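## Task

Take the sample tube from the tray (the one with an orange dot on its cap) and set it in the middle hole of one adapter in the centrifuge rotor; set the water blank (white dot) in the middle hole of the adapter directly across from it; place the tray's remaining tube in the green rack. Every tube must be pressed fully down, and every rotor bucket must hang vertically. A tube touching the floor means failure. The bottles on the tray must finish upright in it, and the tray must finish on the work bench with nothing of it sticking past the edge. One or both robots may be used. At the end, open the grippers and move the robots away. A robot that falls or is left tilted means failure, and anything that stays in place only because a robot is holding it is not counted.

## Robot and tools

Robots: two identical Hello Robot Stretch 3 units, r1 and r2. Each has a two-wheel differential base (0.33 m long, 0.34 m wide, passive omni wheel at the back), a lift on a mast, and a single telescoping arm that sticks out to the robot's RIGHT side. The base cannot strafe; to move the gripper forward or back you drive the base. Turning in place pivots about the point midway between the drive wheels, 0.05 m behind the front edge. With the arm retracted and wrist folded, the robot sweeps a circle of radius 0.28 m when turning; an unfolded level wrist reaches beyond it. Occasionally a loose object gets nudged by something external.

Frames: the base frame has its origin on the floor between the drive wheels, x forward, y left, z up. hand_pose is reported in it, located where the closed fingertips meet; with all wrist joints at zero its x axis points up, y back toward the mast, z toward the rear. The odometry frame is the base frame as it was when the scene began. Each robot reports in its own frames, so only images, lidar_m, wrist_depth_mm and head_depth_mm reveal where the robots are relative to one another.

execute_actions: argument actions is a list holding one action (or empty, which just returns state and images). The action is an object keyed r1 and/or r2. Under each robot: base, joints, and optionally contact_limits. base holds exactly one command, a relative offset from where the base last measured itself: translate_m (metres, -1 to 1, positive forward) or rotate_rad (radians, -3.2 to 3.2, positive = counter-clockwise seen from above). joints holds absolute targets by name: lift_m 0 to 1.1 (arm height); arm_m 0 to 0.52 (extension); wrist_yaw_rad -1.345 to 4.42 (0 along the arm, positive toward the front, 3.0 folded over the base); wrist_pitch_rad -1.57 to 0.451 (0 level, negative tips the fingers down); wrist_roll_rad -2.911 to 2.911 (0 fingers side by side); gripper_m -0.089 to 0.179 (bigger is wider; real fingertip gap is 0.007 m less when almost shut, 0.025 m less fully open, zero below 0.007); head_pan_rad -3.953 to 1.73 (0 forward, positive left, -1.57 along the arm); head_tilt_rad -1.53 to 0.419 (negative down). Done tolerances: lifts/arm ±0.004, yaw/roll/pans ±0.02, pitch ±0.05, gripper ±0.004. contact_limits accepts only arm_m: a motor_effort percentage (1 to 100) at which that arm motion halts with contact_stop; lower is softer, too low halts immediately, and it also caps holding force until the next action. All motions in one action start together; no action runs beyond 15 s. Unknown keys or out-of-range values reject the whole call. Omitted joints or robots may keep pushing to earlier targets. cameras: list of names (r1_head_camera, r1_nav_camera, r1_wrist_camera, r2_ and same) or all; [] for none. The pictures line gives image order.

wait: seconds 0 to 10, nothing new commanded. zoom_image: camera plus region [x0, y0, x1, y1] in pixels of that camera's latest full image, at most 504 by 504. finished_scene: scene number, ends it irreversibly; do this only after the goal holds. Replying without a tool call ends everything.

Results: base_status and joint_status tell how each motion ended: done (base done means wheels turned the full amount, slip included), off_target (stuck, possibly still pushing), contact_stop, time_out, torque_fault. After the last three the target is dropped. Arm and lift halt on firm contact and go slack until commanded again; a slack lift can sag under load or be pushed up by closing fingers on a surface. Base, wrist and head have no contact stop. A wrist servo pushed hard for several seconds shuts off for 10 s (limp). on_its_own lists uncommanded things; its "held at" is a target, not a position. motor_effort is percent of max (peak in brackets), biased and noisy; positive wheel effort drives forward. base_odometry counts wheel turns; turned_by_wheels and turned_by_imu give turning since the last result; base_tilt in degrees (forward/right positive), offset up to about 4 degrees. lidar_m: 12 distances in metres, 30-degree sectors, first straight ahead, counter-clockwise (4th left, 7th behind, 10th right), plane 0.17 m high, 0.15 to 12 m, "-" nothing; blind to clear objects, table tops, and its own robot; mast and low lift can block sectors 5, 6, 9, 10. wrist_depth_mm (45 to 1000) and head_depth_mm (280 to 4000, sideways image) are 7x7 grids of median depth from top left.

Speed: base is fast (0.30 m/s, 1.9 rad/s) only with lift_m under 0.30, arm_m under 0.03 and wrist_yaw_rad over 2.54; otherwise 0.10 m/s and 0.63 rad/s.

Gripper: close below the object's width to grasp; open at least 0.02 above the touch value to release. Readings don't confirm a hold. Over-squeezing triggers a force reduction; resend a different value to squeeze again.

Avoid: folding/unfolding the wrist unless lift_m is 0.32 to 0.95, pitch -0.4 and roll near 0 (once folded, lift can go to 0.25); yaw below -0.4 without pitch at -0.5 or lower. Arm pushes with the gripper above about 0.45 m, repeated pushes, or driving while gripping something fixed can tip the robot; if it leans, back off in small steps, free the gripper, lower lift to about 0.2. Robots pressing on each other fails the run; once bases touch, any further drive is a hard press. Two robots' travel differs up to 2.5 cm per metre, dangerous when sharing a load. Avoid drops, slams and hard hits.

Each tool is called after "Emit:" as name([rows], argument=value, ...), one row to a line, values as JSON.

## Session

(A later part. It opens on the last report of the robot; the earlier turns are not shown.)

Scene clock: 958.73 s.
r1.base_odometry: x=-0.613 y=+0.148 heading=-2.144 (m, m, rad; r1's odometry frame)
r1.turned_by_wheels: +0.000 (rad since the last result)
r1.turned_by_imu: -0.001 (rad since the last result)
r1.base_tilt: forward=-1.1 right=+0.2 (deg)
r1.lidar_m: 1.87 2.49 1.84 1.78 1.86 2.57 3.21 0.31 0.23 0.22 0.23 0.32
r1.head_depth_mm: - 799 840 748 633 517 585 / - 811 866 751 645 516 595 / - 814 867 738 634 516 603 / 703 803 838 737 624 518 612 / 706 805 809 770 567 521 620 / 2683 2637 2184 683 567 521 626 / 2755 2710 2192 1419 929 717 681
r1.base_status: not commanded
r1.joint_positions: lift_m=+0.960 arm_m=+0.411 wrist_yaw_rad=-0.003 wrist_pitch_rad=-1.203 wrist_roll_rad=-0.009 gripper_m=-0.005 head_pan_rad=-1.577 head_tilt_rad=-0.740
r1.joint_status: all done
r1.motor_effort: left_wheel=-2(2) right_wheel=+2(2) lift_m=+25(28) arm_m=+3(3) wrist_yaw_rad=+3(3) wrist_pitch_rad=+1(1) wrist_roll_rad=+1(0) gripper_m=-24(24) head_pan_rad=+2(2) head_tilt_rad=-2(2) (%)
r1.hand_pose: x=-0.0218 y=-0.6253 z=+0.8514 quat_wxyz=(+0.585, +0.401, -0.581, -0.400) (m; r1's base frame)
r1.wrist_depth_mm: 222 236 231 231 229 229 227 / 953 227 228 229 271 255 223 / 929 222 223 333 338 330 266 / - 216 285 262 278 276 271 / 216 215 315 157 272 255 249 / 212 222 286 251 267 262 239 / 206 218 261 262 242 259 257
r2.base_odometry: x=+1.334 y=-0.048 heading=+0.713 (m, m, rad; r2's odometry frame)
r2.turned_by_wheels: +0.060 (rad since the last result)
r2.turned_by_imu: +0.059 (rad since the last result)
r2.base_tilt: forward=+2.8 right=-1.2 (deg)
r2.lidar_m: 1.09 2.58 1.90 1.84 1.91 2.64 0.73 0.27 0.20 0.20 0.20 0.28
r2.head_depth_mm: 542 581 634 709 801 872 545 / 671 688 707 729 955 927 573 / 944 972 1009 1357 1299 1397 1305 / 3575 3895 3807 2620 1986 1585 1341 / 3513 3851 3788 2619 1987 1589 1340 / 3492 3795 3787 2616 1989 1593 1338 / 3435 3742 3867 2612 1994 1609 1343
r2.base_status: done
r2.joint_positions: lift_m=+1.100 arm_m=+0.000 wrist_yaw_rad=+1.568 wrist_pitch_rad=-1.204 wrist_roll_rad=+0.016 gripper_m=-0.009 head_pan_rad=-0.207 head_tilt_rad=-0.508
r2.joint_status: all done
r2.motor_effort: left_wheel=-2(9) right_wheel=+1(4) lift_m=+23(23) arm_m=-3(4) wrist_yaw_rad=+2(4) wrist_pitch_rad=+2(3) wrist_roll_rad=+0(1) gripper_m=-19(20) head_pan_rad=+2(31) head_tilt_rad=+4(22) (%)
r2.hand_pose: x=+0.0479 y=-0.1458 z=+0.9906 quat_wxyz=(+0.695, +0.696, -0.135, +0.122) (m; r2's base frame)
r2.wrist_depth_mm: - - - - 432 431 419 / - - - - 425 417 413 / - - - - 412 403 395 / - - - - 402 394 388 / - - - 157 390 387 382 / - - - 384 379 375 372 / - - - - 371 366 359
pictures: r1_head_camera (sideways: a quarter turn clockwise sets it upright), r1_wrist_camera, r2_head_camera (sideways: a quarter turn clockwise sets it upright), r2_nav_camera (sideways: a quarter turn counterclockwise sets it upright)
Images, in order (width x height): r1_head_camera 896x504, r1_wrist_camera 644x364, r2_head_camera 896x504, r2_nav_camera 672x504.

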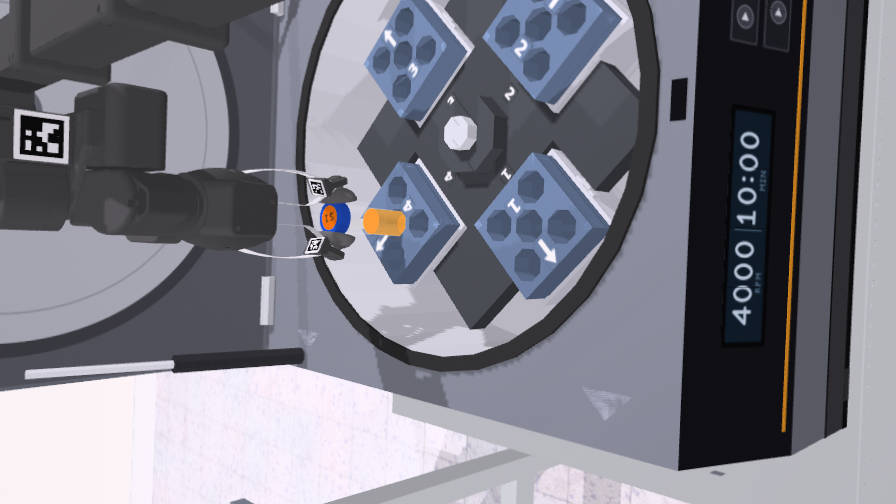

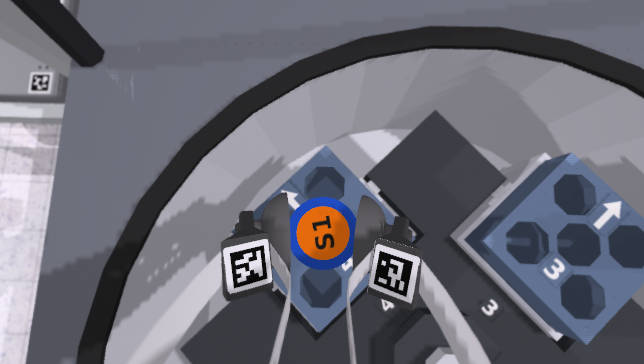

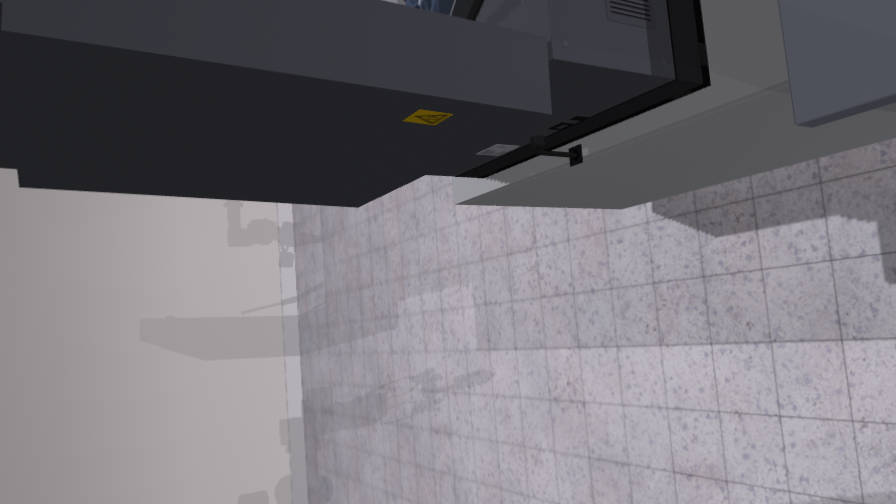

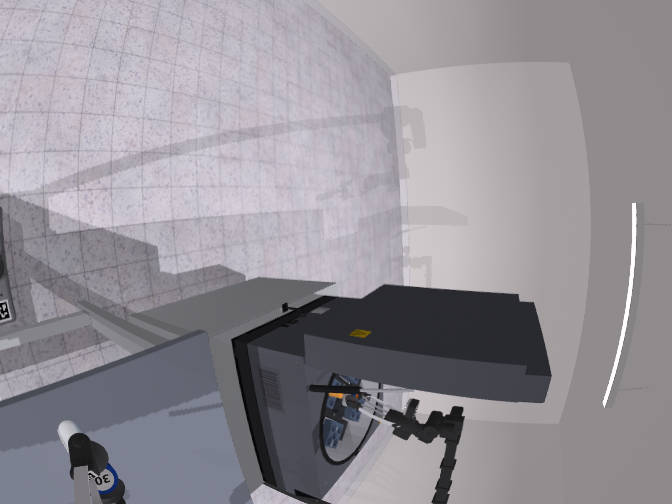

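Emit:
execute_actions([
  {"r1": {"joints": {"lift_m": 0.925}}, "r2": {"base": {"translate_m": 0.5}}},
], cameras=["r1_head_camera", "r1_wrist_camera", "r2_nav_camera", "r2_head_camera"])

Scene clock: 1013.97 s.
r1.base_odometry: x=-0.613 y=+0.148 heading=-2.144 (m, m, rad; r1's odometry frame)
r1.turned_by_wheels: +0.000 (rad since the last result)
r1.turned_by_imu: -0.002 (rad since the last result)
r1.base_tilt: forward=-1.0 right=+0.2 (deg)
r1.lidar_m: 1.87 2.49 1.85 1.78 1.86 2.57 3.21 0.31 0.23 0.22 0.23 0.31
r1.head_depth_mm: 672 - 836 746 635 517 586 / - 826 868 748 645 515 595 / 675 - 856 738 636 515 604 / 700 802 832 739 622 518 612 / 706 804 810 770 568 520 619 / 879 2454 1982 682 567 523 627 / 2640 2750 2150 1428 929 716 681
r1.base_status: not commanded
r1.joint_positions: lift_m=+0.925 arm_m=+0.411 wrist_yaw_rad=-0.003 wrist_pitch_rad=-1.204 wrist_roll_rad=-0.009 gripper_m=-0.005 head_pan_rad=-1.577 head_tilt_rad=-0.740
r1.joint_status: all done
r1.motor_effort: left_wheel=-2(2) right_wheel=+2(2) lift_m=+25(26) arm_m=+3(3) wrist_yaw_rad=+2(2) wrist_pitch_rad=+1(1) wrist_roll_rad=+0(0) gripper_m=-22(24) head_pan_rad=+3(3) head_tilt_rad=-2(3) (%)
r1.hand_pose: x=-0.0218 y=-0.6251 z=+0.8163 quat_wxyz=(+0.585, +0.401, -0.580, -0.400) (m; r1's base frame)
r1.wrist_depth_mm: 194 195 194 190 197 199 187 / 192 189 187 228 267 255 223 / 187 184 217 326 249 308 257 / 182 182 280 217 243 241 217 / 179 199 292 157 235 234 212 / 173 223 272 208 231 230 204 / 169 218 229 226 224 225 218
r2.base_odometry: x=+1.712 y=+0.279 heading=+0.713 (m, m, rad; r2's odometry frame)
r2.turned_by_wheels: +0.000 (rad since the last result)
r2.turned_by_imu: +0.002 (rad since the last result)
r2.base_tilt: forward=+2.9 right=-1.1 (deg)
r2.lidar_m: 3.47 2.55 1.89 1.83 1.91 2.64 0.75 0.28 0.24 0.28 0.29 0.40
r2.head_depth_mm: 540 553 561 573 584 732 750 / 3201 3483 3536 2288 1845 964 979 / 3155 3471 3654 2612 1980 1597 1328 / 3105 3424 3604 2582 1983 1594 1327 / 3117 3355 3634 2600 1982 1601 1331 / 3010 3312 3532 2631 1989 1598 1341 / 3023 3256 3511 2605 1984 1604 1336
r2.base_status: done
r2.joint_positions: lift_m=+1.100 arm_m=+0.000 wrist_yaw_rad=+1.568 wrist_pitch_rad=-1.204 wrist_roll_rad=+0.016 gripper_m=-0.009 head_pan_rad=-0.207 head_tilt_rad=-0.507
r2.joint_status: not commanded
r2.motor_effort: left_wheel=-2(5) right_wheel=+2(3) lift_m=+23(23) arm_m=-4(3) wrist_yaw_rad=+3(2) wrist_pitch_rad=+2(2) wrist_roll_rad=+0(0) gripper_m=-20(20) head_pan_rad=+2(3) head_tilt_rad=+4(3) (%)
r2.hand_pose: x=+0.0479 y=-0.1458 z=+0.9906 quat_wxyz=(+0.695, +0.696, -0.135, +0.122) (m; r2's base frame)
r2.wrist_depth_mm: - - - - 372 185 130 / - - - - 641 187 163 / - - - - 640 244 280 / - - - - 611 516 549 / - - - 157 600 598 589 / - - - - - - - / - - - - - - -
pictures: r1_head_camera (sideways: a quarter turn clockwise sets it upright), r1_wrist_camera, r2_head_camera (sideways: a quarter turn clockwise sets it upright), r2_nav_camera (sideways: a quarter turn counterclockwise sets it upright)
Images, in order (width x height): r1_head_camera 896x504, r1_wrist_camera 644x364, r2_head_camera 896x504, r2_nav_camera 672x504.

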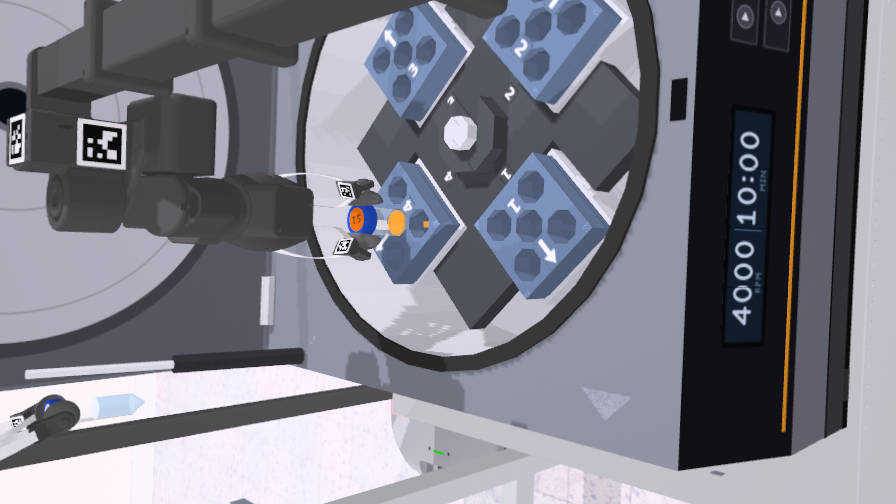

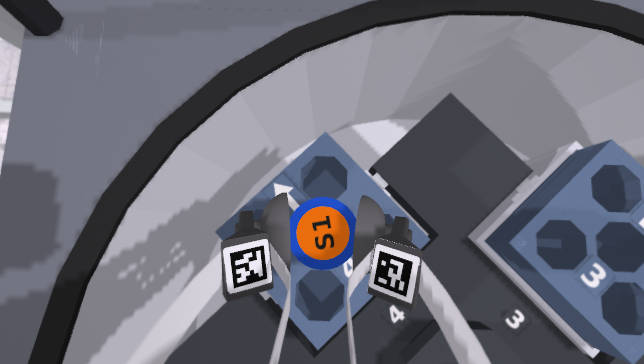

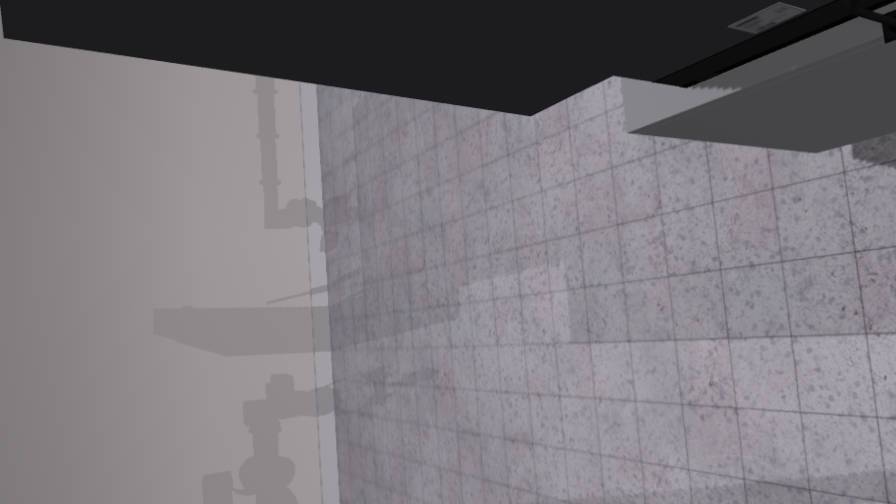

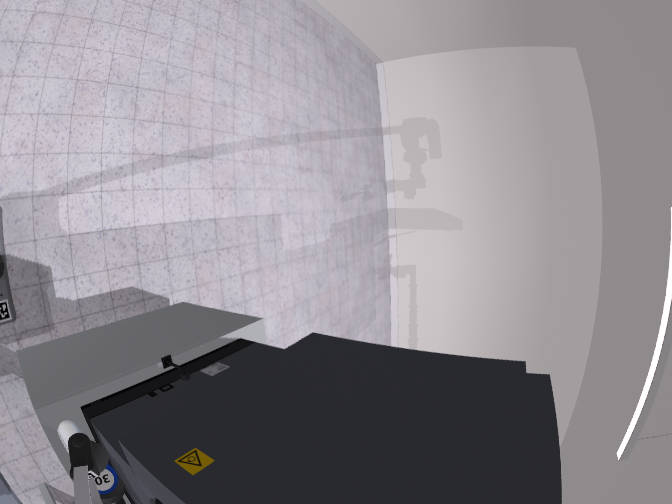

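Emit:
execute_actions([
  {"r1": {"joints": {"lift_m": 0.907}}, "r2": {"base": {"translate_m": 0.12}, "joints": {"head_pan_rad": -1.2, "head_tilt_rad": -0.9}}},
], cameras=["r1_head_camera", "r1_wrist_camera", "r2_nav_camera", "r2_head_camera", "r2_wrist_camera"])

Scene clock: 1030.93 s.
r1.base_odometry: x=-0.613 y=+0.148 heading=-2.144 (m, m, rad; r1's odometry frame)
r1.turned_by_wheels: +0.000 (rad since the last result)
r1.turned_by_imu: -0.001 (rad since the last result)
r1.base_tilt: forward=-1.1 right=+0.3 (deg)
r1.lidar_m: 1.87 2.50 1.84 1.78 1.86 2.58 3.21 0.31 0.23 0.22 0.23 0.31
r1.head_depth_mm: 686 - - 742 631 516 586 / 674 839 867 750 645 516 595 / 676 - 872 739 639 515 603 / 702 794 843 742 623 518 611 / 706 803 809 755 569 520 620 / 2645 2657 2143 684 567 522 627 / 2735 2741 2164 1421 928 716 682
r1.base_status: not commanded
r1.joint_positions: lift_m=+0.907 arm_m=+0.411 wrist_yaw_rad=-0.003 wrist_pitch_rad=-1.204 wrist_roll_rad=-0.009 gripper_m=-0.005 head_pan_rad=-1.577 head_tilt_rad=-0.740
r1.joint_status: all done
r1.motor_effort: left_wheel=-1(2) right_wheel=+2(2) lift_m=+26(26) arm_m=+3(3) wrist_yaw_rad=+2(2) wrist_pitch_rad=+1(1) wrist_roll_rad=+0(0) gripper_m=-23(24) head_pan_rad=+3(3) head_tilt_rad=-3(3) (%)
r1.hand_pose: x=-0.0218 y=-0.6249 z=+0.7983 quat_wxyz=(+0.585, +0.402, -0.580, -0.400) (m; r1's base frame)
r1.wrist_depth_mm: 176 174 174 171 198 203 185 / 172 170 171 230 267 251 221 / 167 166 217 296 230 228 252 / 164 173 264 198 224 222 204 / 156 199 283 157 218 218 192 / 157 221 216 196 214 213 186 / 168 211 211 208 210 208 206
r2.base_odometry: x=+1.802 y=+0.357 heading=+0.713 (m, m, rad; r2's odometry frame)
r2.turned_by_wheels: +0.000 (rad since the last result)
r2.turned_by_imu: +0.000 (rad since the last result)
r2.base_tilt: forward=+2.8 right=-1.0 (deg)
r2.lidar_m: 3.36 2.56 1.89 1.83 1.90 2.64 0.75 0.32 0.29 0.28 0.29 0.40
r2.head_depth_mm: - - - 312 - 703 1099 / - - - - - 709 1002 / - - - 383 409 288 1110 / - - - 402 492 824 1138 / - 294 334 415 725 999 1145 / - 300 359 453 804 1221 1156 / - 315 387 499 854 1264 1150
r2.base_status: done
r2.joint_positions: lift_m=+1.100 arm_m=+0.000 wrist_yaw_rad=+1.568 wrist_pitch_rad=-1.204 wrist_roll_rad=+0.016 gripper_m=-0.009 head_pan_rad=-1.193 head_tilt_rad=-0.889
r2.joint_status: all done
r2.motor_effort: left_wheel=-2(5) right_wheel=+1(4) lift_m=+23(23) arm_m=-3(4) wrist_yaw_rad=+2(2) wrist_pitch_rad=+2(2) wrist_roll_rad=+1(0) gripper_m=-20(20) head_pan_rad=-2(32) head_tilt_rad=-5(30) (%)
r2.hand_pose: x=+0.0479 y=-0.1458 z=+0.9906 quat_wxyz=(+0.695, +0.696, -0.135, +0.122) (m; r2's base frame)
r2.wrist_depth_mm: - - - - 637 189 126 / - - - - 645 191 127 / - - - - 642 192 127 / - - - - 617 194 128 / - - - 157 311 195 129 / - - - - 804 197 129 / - - - - - - 144
pictures: r1_head_camera (sideways: a quarter turn clockwise sets it upright), r1_wrist_camera, r2_head_camera (sideways: a quarter turn clockwise sets it upright), r2_nav_camera (sideways: a quarter turn counterclockwise sets it upright), r2_wrist_camera
Images, in order (width x height): r1_head_camera 896x504, r1_wrist_camera 644x364, r2_head_camera 896x504, r2_nav_camera 672x504, r2_wrist_camera 644x364.

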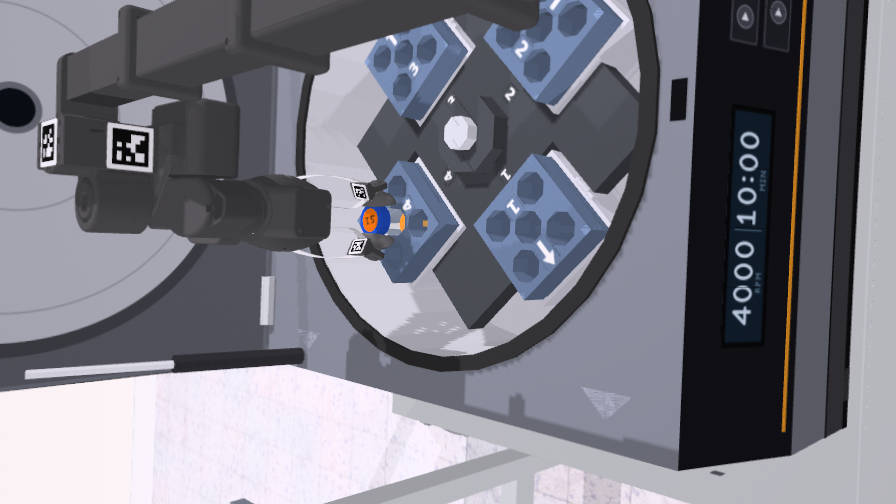

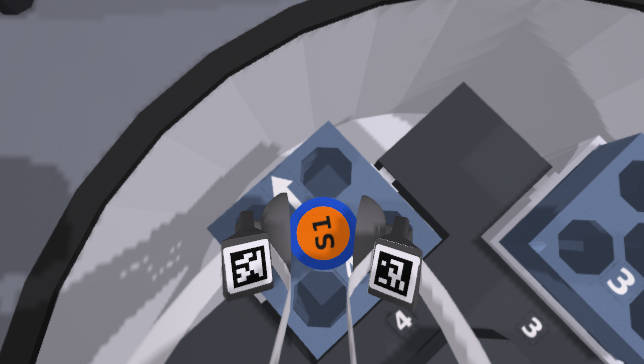

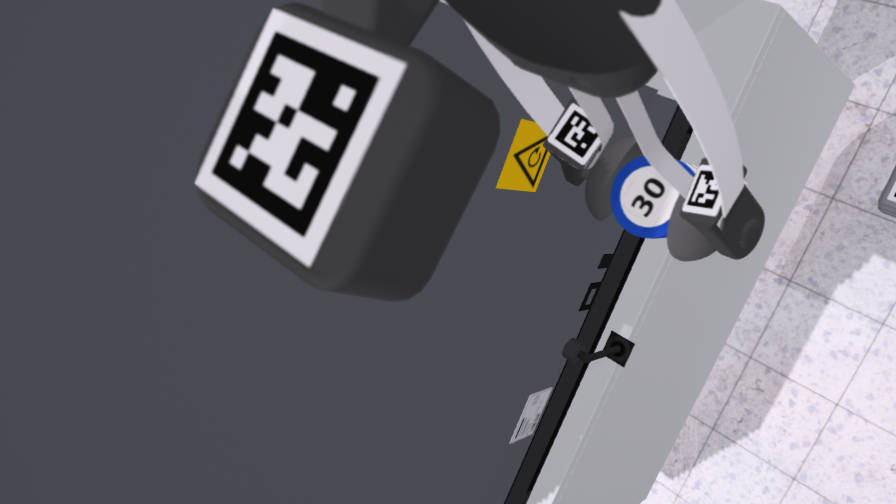

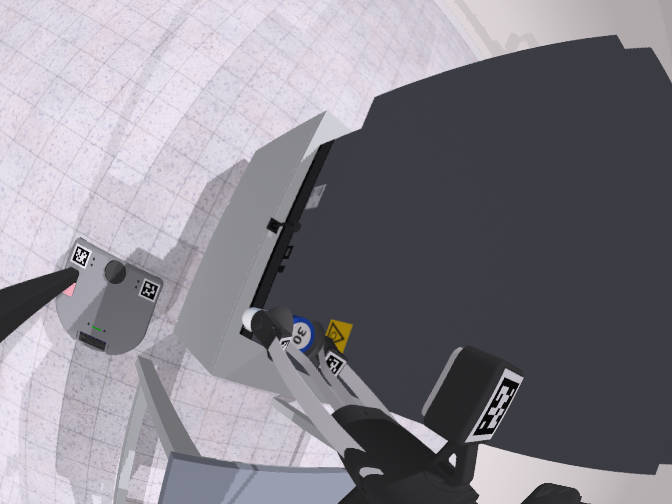

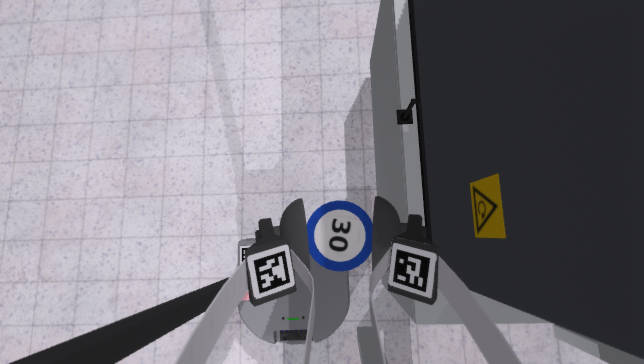

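Emit:
execute_actions([
  {"r1": {"joints": {"lift_m": 0.903, "gripper_m": 0.065}}, "r2": {"base": {"translate_m": 0.86}, "joints": {"head_pan_rad": -1.57, "head_tilt_rad": -0.6}}},
], cameras=["r1_head_camera", "r1_wrist_camera", "r2_nav_camera", "r2_head_camera"])

Scene clock: 1064.40 s.
r1.base_odometry: x=-0.613 y=+0.148 heading=-2.144 (m, m, rad; r1's odometry frame)
r1.turned_by_wheels: +0.000 (rad since the last result)
r1.turned_by_imu: -0.003 (rad since the last result)
r1.base_tilt: forward=-1.0 right=+0.3 (deg)
r1.lidar_m: 1.87 2.50 1.84 1.78 1.86 2.57 3.21 0.31 0.23 0.22 0.23 0.31
r1.head_depth_mm: 685 - - 744 629 517 587 / 673 830 865 749 645 515 595 / 677 - 868 742 638 516 604 / 701 793 841 738 624 519 613 / 706 806 810 757 569 520 619 / 2636 2629 2158 685 565 523 628 / 2758 2746 2171 1422 928 718 680
r1.base_status: not commanded
r1.joint_positions: lift_m=+0.903 arm_m=+0.411 wrist_yaw_rad=-0.003 wrist_pitch_rad=-1.204 wrist_roll_rad=-0.009 gripper_m=+0.065 head_pan_rad=-1.577 head_tilt_rad=-0.740
r1.joint_status: all done
r1.motor_effort: left_wheel=-2(2) right_wheel=+2(2) lift_m=+25(22) arm_m=+3(3) wrist_yaw_rad=+2(2) wrist_pitch_rad=+1(1) wrist_roll_rad=+0(0) gripper_m=-1(98) head_pan_rad=+3(2) head_tilt_rad=-3(3) (%)
r1.hand_pose: x=-0.0218 y=-0.6249 z=+0.7943 quat_wxyz=(+0.585, +0.402, -0.580, -0.400) (m; r1's base frame)
r1.wrist_depth_mm: 170 170 170 171 197 200 184 / 167 166 169 229 269 252 223 / 163 161 216 288 226 225 253 / 159 172 265 195 220 218 198 / 153 200 276 160 217 214 189 / 157 208 211 186 185 210 183 / 167 228 208 205 206 204 203
r2.base_odometry: x=+2.453 y=+0.920 heading=+0.713 (m, m, rad; r2's odometry frame)
r2.turned_by_wheels: +0.000 (rad since the last result)
r2.turned_by_imu: +0.005 (rad since the last result)
r2.base_tilt: forward=+2.8 right=-0.9 (deg)
r2.lidar_m: 2.53 2.50 1.87 1.81 1.89 2.63 1.13 0.41 0.35 0.80 3.04 2.61
r2.head_depth_mm: - - - - - - 784 / - - - - - - 1186 / 2609 2896 3103 2108 - - - / 2627 2851 2978 2264 1907 - - / 2637 2873 2982 2238 - 1443 - / 2694 2972 3025 2332 - - 1268 / 2668 2963 3018 2343 - - 1261
r2.base_status: done
r2.joint_positions: lift_m=+1.100 arm_m=+0.000 wrist_yaw_rad=+1.568 wrist_pitch_rad=-1.204 wrist_roll_rad=+0.016 gripper_m=-0.009 head_pan_rad=-1.563 head_tilt_rad=-0.607
r2.joint_status: all done
r2.motor_effort: left_wheel=-2(4) right_wheel=+1(4) lift_m=+23(23) arm_m=-4(4) wrist_yaw_rad=+2(1) wrist_pitch_rad=+2(2) wrist_roll_rad=+1(1) gripper_m=-20(20) head_pan_rad=-3(24) head_tilt_rad=+3(24) (%)
r2.hand_pose: x=+0.0479 y=-0.1458 z=+0.9906 quat_wxyz=(+0.695, +0.696, -0.135, +0.122) (m; r2's base frame)
r2.wrist_depth_mm: - - - - - - - / - - - - - - - / - - - - - - - / - - - - - - - / - - - 157 - - - / - - - - - - - / - - - - 866 769 758
pictures: r1_head_camera (sideways: a quarter turn clockwise sets it upright), r1_wrist_camera, r2_head_camera (sideways: a quarter turn clockwise sets it upright), r2_nav_camera (sideways: a quarter turn counterclockwise sets it upright)
Images, in order (width x height): r1_head_camera 896x504, r1_wrist_camera 644x364, r2_head_camera 896x504, r2_nav_camera 672x504.

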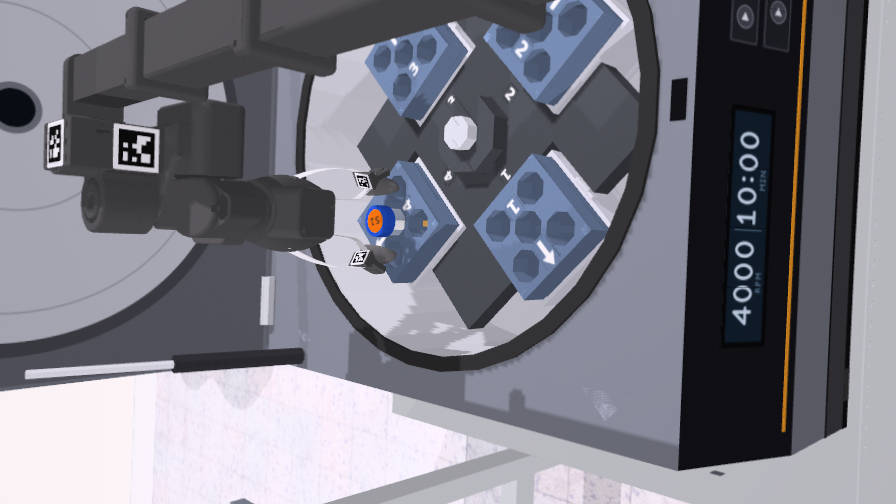

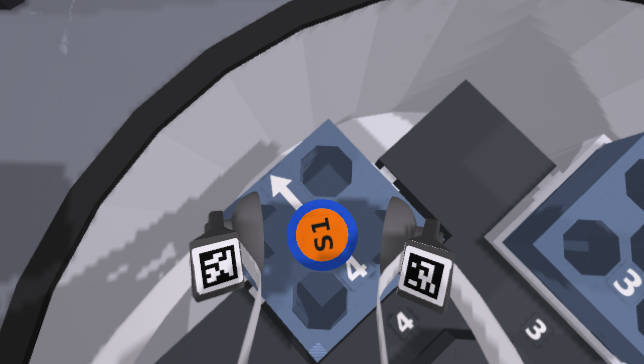

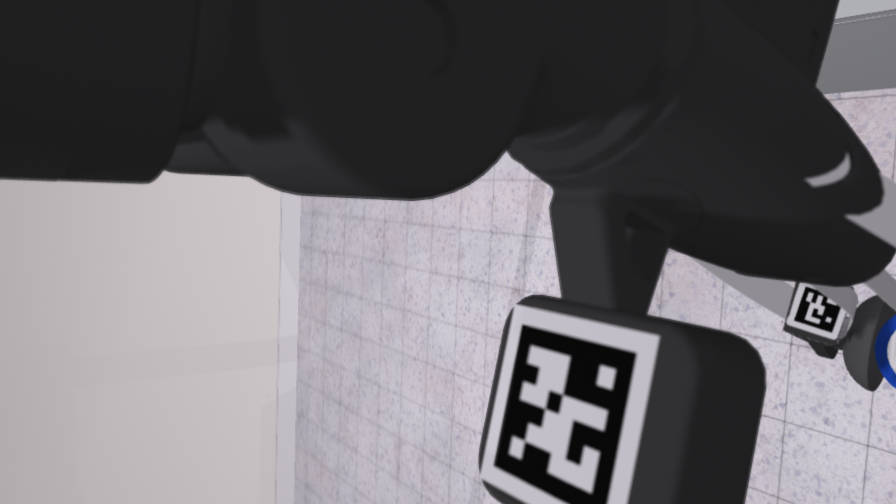

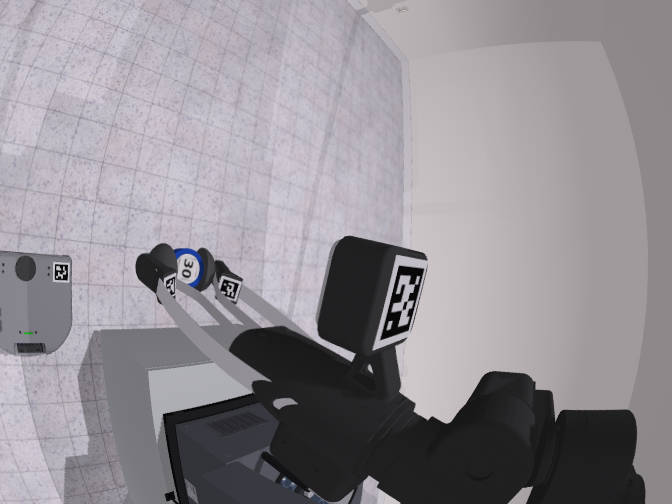

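Emit:
execute_actions([
  {"r1": {"joints": {"lift_m": 1.05, "arm_m": 0.0}}, "r2": {"base": {"rotate_rad": -1.57}}},
], cameras=["r1_head_camera", "r1_nav_camera", "r2_nav_camera"])

Scene clock: 1126.63 s.
r1.base_odometry: x=-0.613 y=+0.148 heading=-2.144 (m, m, rad; r1's odometry frame)
r1.turned_by_wheels: +0.000 (rad since the last result)
r1.turned_by_imu: -0.002 (rad since the last result)
r1.base_tilt: forward=-1.0 right=+0.2 (deg)
r1.lidar_m: 1.87 2.50 1.85 1.78 1.86 2.57 3.22 0.31 0.23 0.22 0.23 0.31
r1.head_depth_mm: - - - - - 518 587 / - - - - - - 632 / - - - - - - 622 / 703 802 838 747 644 526 612 / 708 807 810 758 568 522 620 / 2665 2668 2179 684 567 522 628 / 2762 2757 2173 1419 929 715 682
r1.base_status: not commanded
r1.joint_positions: lift_m=+1.050 arm_m=+0.000 wrist_yaw_rad=-0.002 wrist_pitch_rad=-1.204 wrist_roll_rad=-0.009 gripper_m=+0.065 head_pan_rad=-1.577 head_tilt_rad=-0.741
r1.joint_status: all done
r1.motor_effort: left_wheel=-2(1) right_wheel=+2(2) lift_m=+49(46) arm_m=-4(5) wrist_yaw_rad=+2(2) wrist_pitch_rad=+1(2) wrist_roll_rad=+0(0) gripper_m=+0(0) head_pan_rad=+3(3) head_tilt_rad=-2(3) (%)
r1.hand_pose: x=-0.0217 y=-0.2145 z=+0.9404 quat_wxyz=(+0.585, +0.402, -0.580, -0.400) (m; r1's base frame)
r1.wrist_depth_mm: - - 374 377 396 374 368 / - - 326 390 395 392 316 / - 322 318 316 313 312 310 / 578 671 335 328 319 314 306 / - - 572 - 416 553 555 / - - - - - - - / - - - - - - -
r2.base_odometry: x=+2.453 y=+0.920 heading=-0.857 (m, m, rad; r2's odometry frame)
r2.turned_by_wheels: -1.570 (rad since the last result)
r2.turned_by_imu: -1.578 (rad since the last result)
r2.base_tilt: forward=+2.7 right=-1.0 (deg)
r2.lidar_m: 0.86 3.07 2.60 2.53 2.47 1.86 1.81 1.90 2.67 1.00 0.40 0.35
r2.head_depth_mm: - - - - - - 1206 / - - - - - - 1213 / - - 3137 2071 - - - / - 2171 2721 2179 1912 - - / - 1723 1283 1424 - 1444 - / - 1608 851 1187 - - 1065 / 630 637 642 649 - - 778
r2.base_status: done
r2.joint_positions: lift_m=+1.100 arm_m=+0.000 wrist_yaw_rad=+1.568 wrist_pitch_rad=-1.205 wrist_roll_rad=+0.016 gripper_m=-0.009 head_pan_rad=-1.563 head_tilt_rad=-0.606
r2.joint_status: not commanded
r2.motor_effort: left_wheel=+5(11) right_wheel=-2(5) lift_m=+22(23) arm_m=-4(4) wrist_yaw_rad=+2(2) wrist_pitch_rad=+2(2) wrist_roll_rad=+0(0) gripper_m=-19(19) head_pan_rad=-2(3) head_tilt_rad=+3(3) (%)
r2.hand_pose: x=+0.0478 y=-0.1458 z=+0.9906 quat_wxyz=(+0.695, +0.696, -0.135, +0.122) (m; r2's base frame)
r2.wrist_depth_mm: - - - - 666 338 323 / - - - - 643 570 568 / - - - - 765 766 769 / - - - - - - - / - - - 156 - - - / - - - - - - - / - - - - - - -
pictures: r1_head_camera (sideways: a quarter turn clockwise sets it upright), r1_nav_camera (sideways: a quarter turn counterclockwise sets it upright), r2_nav_camera (sideways: a quarter turn counterclockwise sets it upright)
Images, in order (width x height): r1_head_camera 896x504, r1_nav_camera 672x504, r2_nav_camera 672x504.

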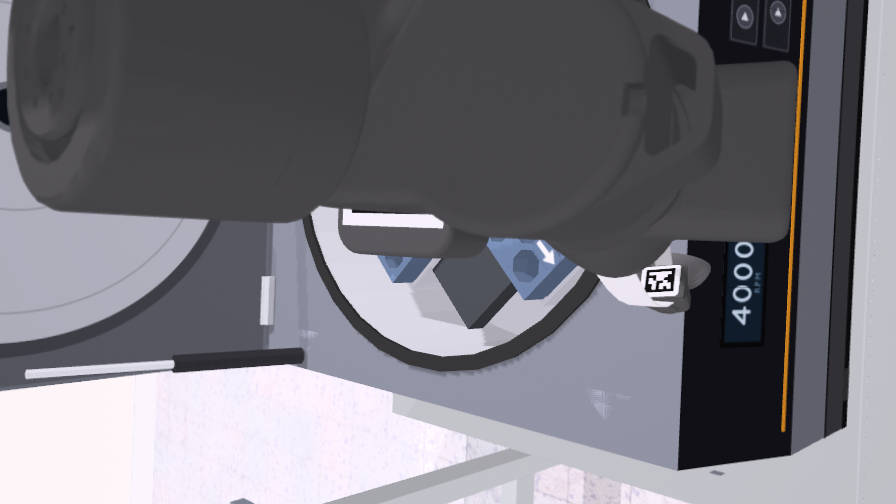

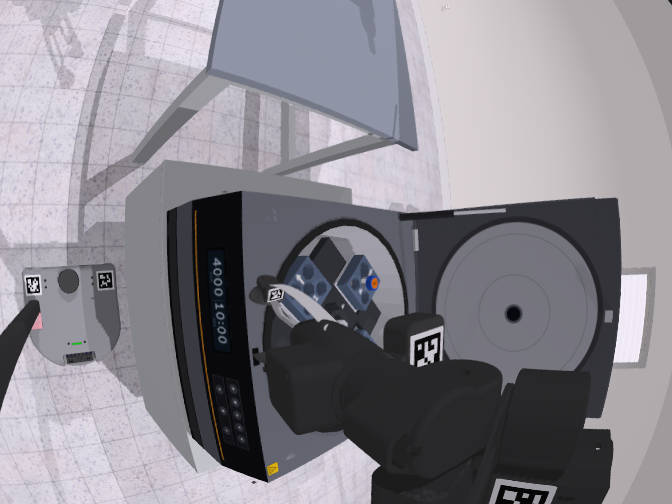

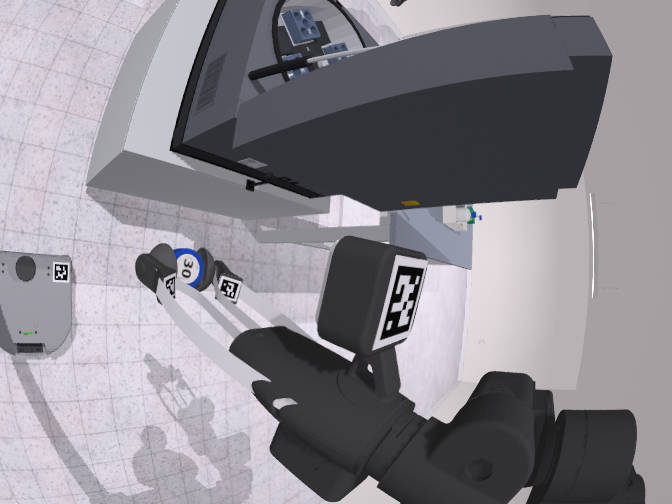

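Emit:
execute_actions([
  {"r1": {"base": {"translate_m": -0.30}, "joints": {"head_pan_rad": -1.35, "head_tilt_rad": -0.8}}, "r2": {"base": {"translate_m": 0.70}, "joints": {"head_tilt_rad": -0.75}}},
], cameras=["r1_head_camera", "r1_nav_camera", "r2_nav_camera", "r2_wrist_camera"])

Scene clock: 1160.73 s.
r1.base_odometry: x=-0.451 y=+0.400 heading=-2.144 (m, m, rad; r1's odometry frame)
r1.turned_by_wheels: +0.000 (rad since the last result)
r1.turned_by_imu: -0.003 (rad since the last result)
r1.base_tilt: forward=-1.0 right=+0.2 (deg)
r1.lidar_m: 2.18 2.51 1.84 1.79 1.87 2.57 2.92 0.60 0.22 0.21 0.22 0.31
r1.head_depth_mm: 687 757 806 - - - 659 / 704 802 801 723 - - 655 / 719 824 819 723 568 526 659 / 739 845 850 712 549 541 698 / 759 857 824 711 544 560 783 / 778 872 820 698 548 581 883 / 812 2348 803 716 558 619 1018
r1.base_status: done
r1.joint_positions: lift_m=+1.050 arm_m=+0.000 wrist_yaw_rad=-0.002 wrist_pitch_rad=-1.204 wrist_roll_rad=-0.009 gripper_m=+0.065 head_pan_rad=-1.357 head_tilt_rad=-0.790
r1.joint_status: all done
r1.motor_effort: left_wheel=-1(6) right_wheel=+2(4) lift_m=+48(49) arm_m=-4(4) wrist_yaw_rad=+2(1) wrist_pitch_rad=+1(1) wrist_roll_rad=+0(0) gripper_m=+1(1) head_pan_rad=+3(18) head_tilt_rad=-3(6) (%)
r1.hand_pose: x=-0.0217 y=-0.2145 z=+0.9404 quat_wxyz=(+0.585, +0.402, -0.580, -0.400) (m; r1's base frame)
r1.wrist_depth_mm: 382 402 375 335 631 - - / 398 399 374 322 604 - - / 320 317 317 314 596 - - / 337 331 323 317 582 - - / - - 565 - - - - / - - - - - - - / - - - - - - -
r2.base_odometry: x=+2.911 y=+0.391 heading=-0.857 (m, m, rad; r2's odometry frame)
r2.turned_by_wheels: +0.000 (rad since the last result)
r2.turned_by_imu: +0.004 (rad since the last result)
r2.base_tilt: forward=+2.9 right=-1.0 (deg)
r2.lidar_m: 2.24 2.35 2.58 2.50 2.63 2.56 2.50 0.30 0.22 0.22 0.23 0.32
r2.head_depth_mm: - - - - - 620 673 / - - - - - 636 680 / 1688 1298 887 - - - 678 / 1934 1241 892 832 - - 661 / - 2972 892 - 573 574 - / - 3075 2373 - - 650 683 / - 3148 2426 - - 1339 1011
r2.base_status: done
r2.joint_positions: lift_m=+1.100 arm_m=+0.000 wrist_yaw_rad=+1.568 wrist_pitch_rad=-1.205 wrist_roll_rad=+0.016 gripper_m=-0.009 head_pan_rad=-1.563 head_tilt_rad=-0.740
r2.joint_status: all done
r2.motor_effort: left_wheel=+4(12) right_wheel=-1(3) lift_m=+23(23) arm_m=-3(3) wrist_yaw_rad=+2(2) wrist_pitch_rad=+2(2) wrist_roll_rad=+1(1) gripper_m=-21(20) head_pan_rad=-2(2) head_tilt_rad=-4(18) (%)
r2.hand_pose: x=+0.0478 y=-0.1458 z=+0.9906 quat_wxyz=(+0.695, +0.696, -0.135, +0.122) (m; r2's base frame)
r2.wrist_depth_mm: - - - - - - - / - - - - - - - / - - - - - 368 354 / - - - - 615 370 345 / - - - 157 596 370 341 / - - - - 583 371 360 / - - - - 580 344 374
pictures: r1_head_camera (sideways: a quarter turn clockwise sets it upright), r1_nav_camera (sideways: a quarter turn counterclockwise sets it upright), r2_nav_camera (sideways: a quarter turn counterclockwise sets it upright), r2_wrist_camera
Images, in order (width x height): r1_head_camera 896x504, r1_nav_camera 672x504, r2_nav_camera 672x504, r2_wrist_camera 644x364.

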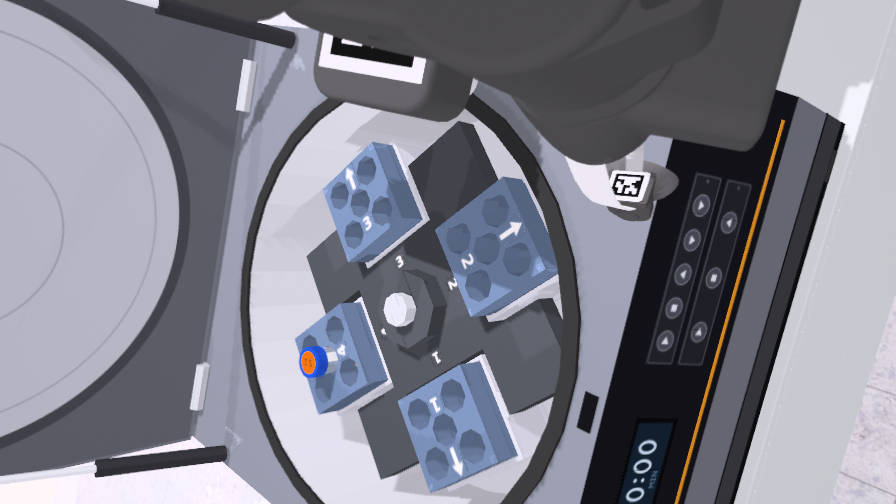

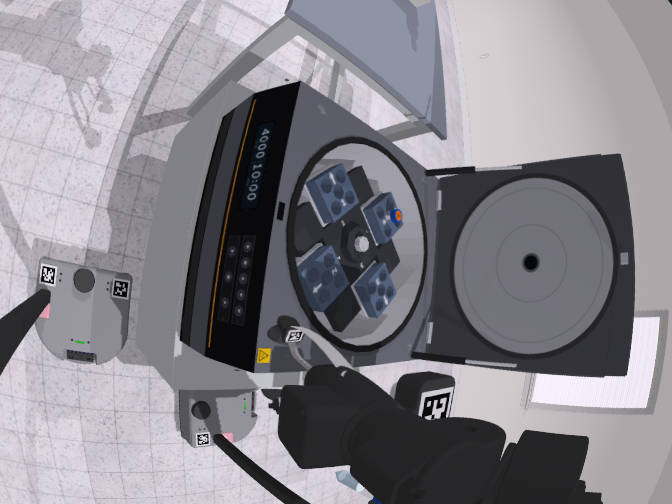

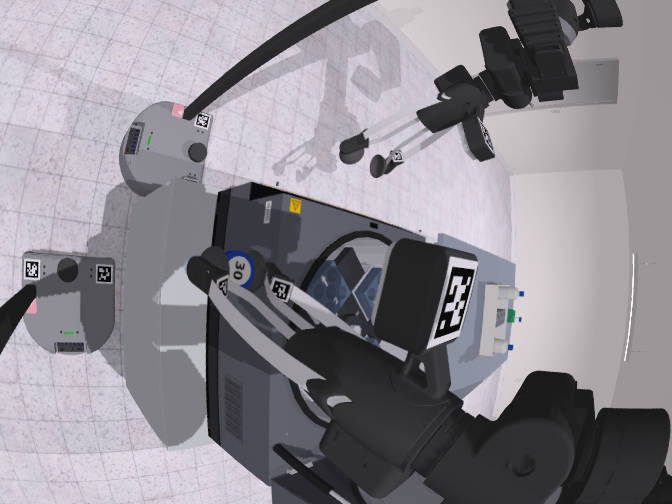

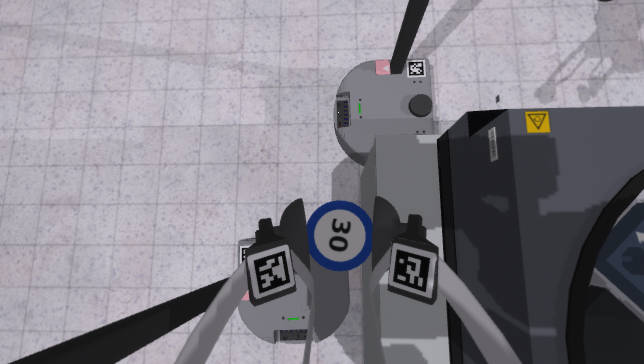

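Emit:
execute_actions([
  {"r2": {"joints": {"wrist_yaw_rad": 0.0, "arm_m": 0.28, "lift_m": 1.07}}},
], cameras=["r1_head_camera", "r2_head_camera", "r2_wrist_camera"])

Scene clock: 1174.83 s.
r1.base_odometry: x=-0.451 y=+0.400 heading=-2.144 (m, m, rad; r1's odometry frame)
r1.turned_by_wheels: +0.000 (rad since the last result)
r1.turned_by_imu: -0.001 (rad since the last result)
r1.base_tilt: forward=-1.0 right=+0.3 (deg)
r1.lidar_m: 2.17 2.49 1.85 1.79 1.87 2.57 2.92 0.60 0.22 0.21 0.22 0.31
r1.head_depth_mm: 363 757 803 - - - 658 / 373 797 801 724 - - 656 / 381 787 793 720 568 526 660 / 738 843 836 696 549 541 700 / 758 858 822 710 544 559 779 / 777 873 819 693 549 580 887 / 812 2330 799 712 557 618 1021
r1.base_status: not commanded
r1.joint_positions: lift_m=+1.050 arm_m=+0.000 wrist_yaw_rad=-0.002 wrist_pitch_rad=-1.204 wrist_roll_rad=-0.009 gripper_m=+0.065 head_pan_rad=-1.357 head_tilt_rad=-0.790
r1.joint_status: not commanded
r1.motor_effort: left_wheel=-1(1) right_wheel=+2(2) lift_m=+49(49) arm_m=-4(4) wrist_yaw_rad=+1(2) wrist_pitch_rad=+1(1) wrist_roll_rad=+0(0) gripper_m=+1(1) head_pan_rad=+3(3) head_tilt_rad=-3(3) (%)
r1.hand_pose: x=-0.0217 y=-0.2145 z=+0.9404 quat_wxyz=(+0.585, +0.402, -0.580, -0.400) (m; r1's base frame)
r1.wrist_depth_mm: 379 400 377 331 621 - - / 401 396 376 322 616 - - / 317 318 317 316 593 - - / 339 332 322 318 586 - - / - - 565 - - - - / - - - - - - - / - - - - - - -
r2.base_odometry: x=+2.911 y=+0.391 heading=-0.857 (m, m, rad; r2's odometry frame)
r2.turned_by_wheels: +0.000 (rad since the last result)
r2.turned_by_imu: -0.001 (rad since the last result)
r2.base_tilt: forward=+2.8 right=-0.9 (deg)
r2.lidar_m: 2.24 2.36 2.56 2.50 2.63 2.57 2.50 0.30 0.22 0.22 0.23 0.32
r2.head_depth_mm: 1519 1213 883 778 638 583 673 / - 1198 911 755 657 594 676 / - - 885 743 655 608 677 / 1932 1237 888 787 584 621 679 / - 2974 893 764 585 638 680 / - 3059 2350 1859 588 654 678 / - 3110 2360 1852 1597 1346 1010
r2.base_status: not commanded
r2.joint_positions: lift_m=+1.070 arm_m=+0.280 wrist_yaw_rad=+0.002 wrist_pitch_rad=-1.205 wrist_roll_rad=+0.016 gripper_m=-0.009 head_pan_rad=-1.563 head_tilt_rad=-0.741
r2.joint_status: all done
r2.motor_effort: left_wheel=+4(4) right_wheel=-2(2) lift_m=+17(21) arm_m=+4(5) wrist_yaw_rad=-2(3) wrist_pitch_rad=+2(3) wrist_roll_rad=+0(1) gripper_m=-20(19) head_pan_rad=-2(3) head_tilt_rad=-4(4) (%)
r2.hand_pose: x=-0.0215 y=-0.4937 z=+0.9610 quat_wxyz=(+0.578, +0.398, -0.586, -0.404) (m; r2's base frame)
r2.wrist_depth_mm: - - 370 442 424 398 342 / - - 398 390 408 393 344 / - - 404 400 383 393 357 / - - 403 396 388 386 351 / - - 356 157 373 351 326 / - 835 319 478 371 368 301 / - 316 306 321 361 299 293
pictures: r1_head_camera (sideways: a quarter turn clockwise sets it upright), r2_head_camera (sideways: a quarter turn clockwise sets it upright), r2_wrist_camera
Images, in order (width x height): r1_head_camera 896x504, r2_head_camera 896x504, r2_wrist_camera 644x364.

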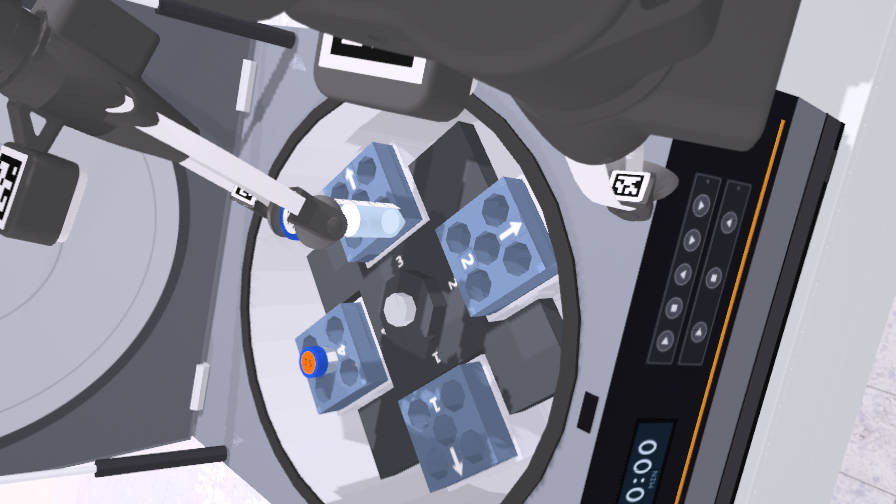

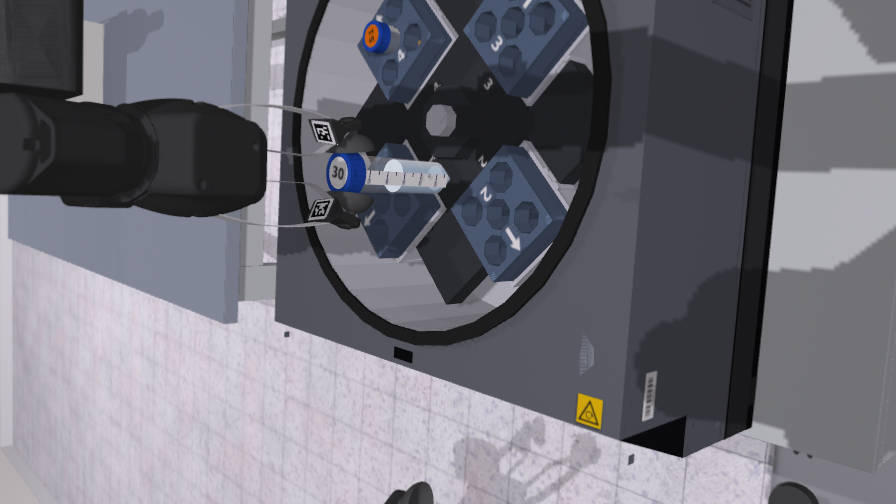

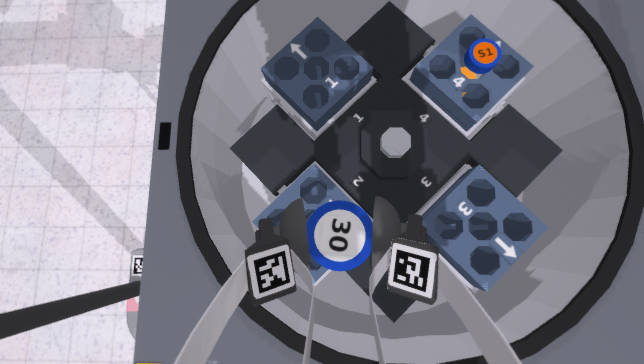

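Emit:
zoom_image(camera="r2_wrist_camera", region=[220, 0, 580, 320])

Region (220, 0, 580, 320) of r2_wrist_camera's 644x364 image, scaled by 1.400.

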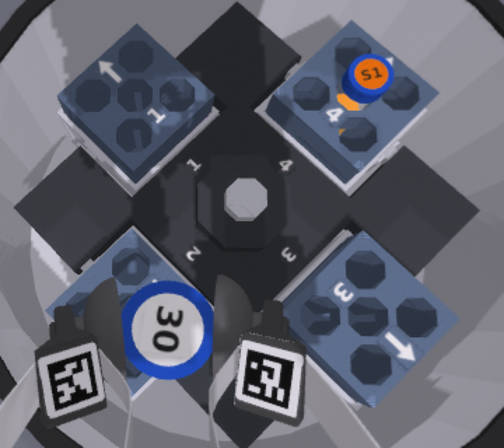

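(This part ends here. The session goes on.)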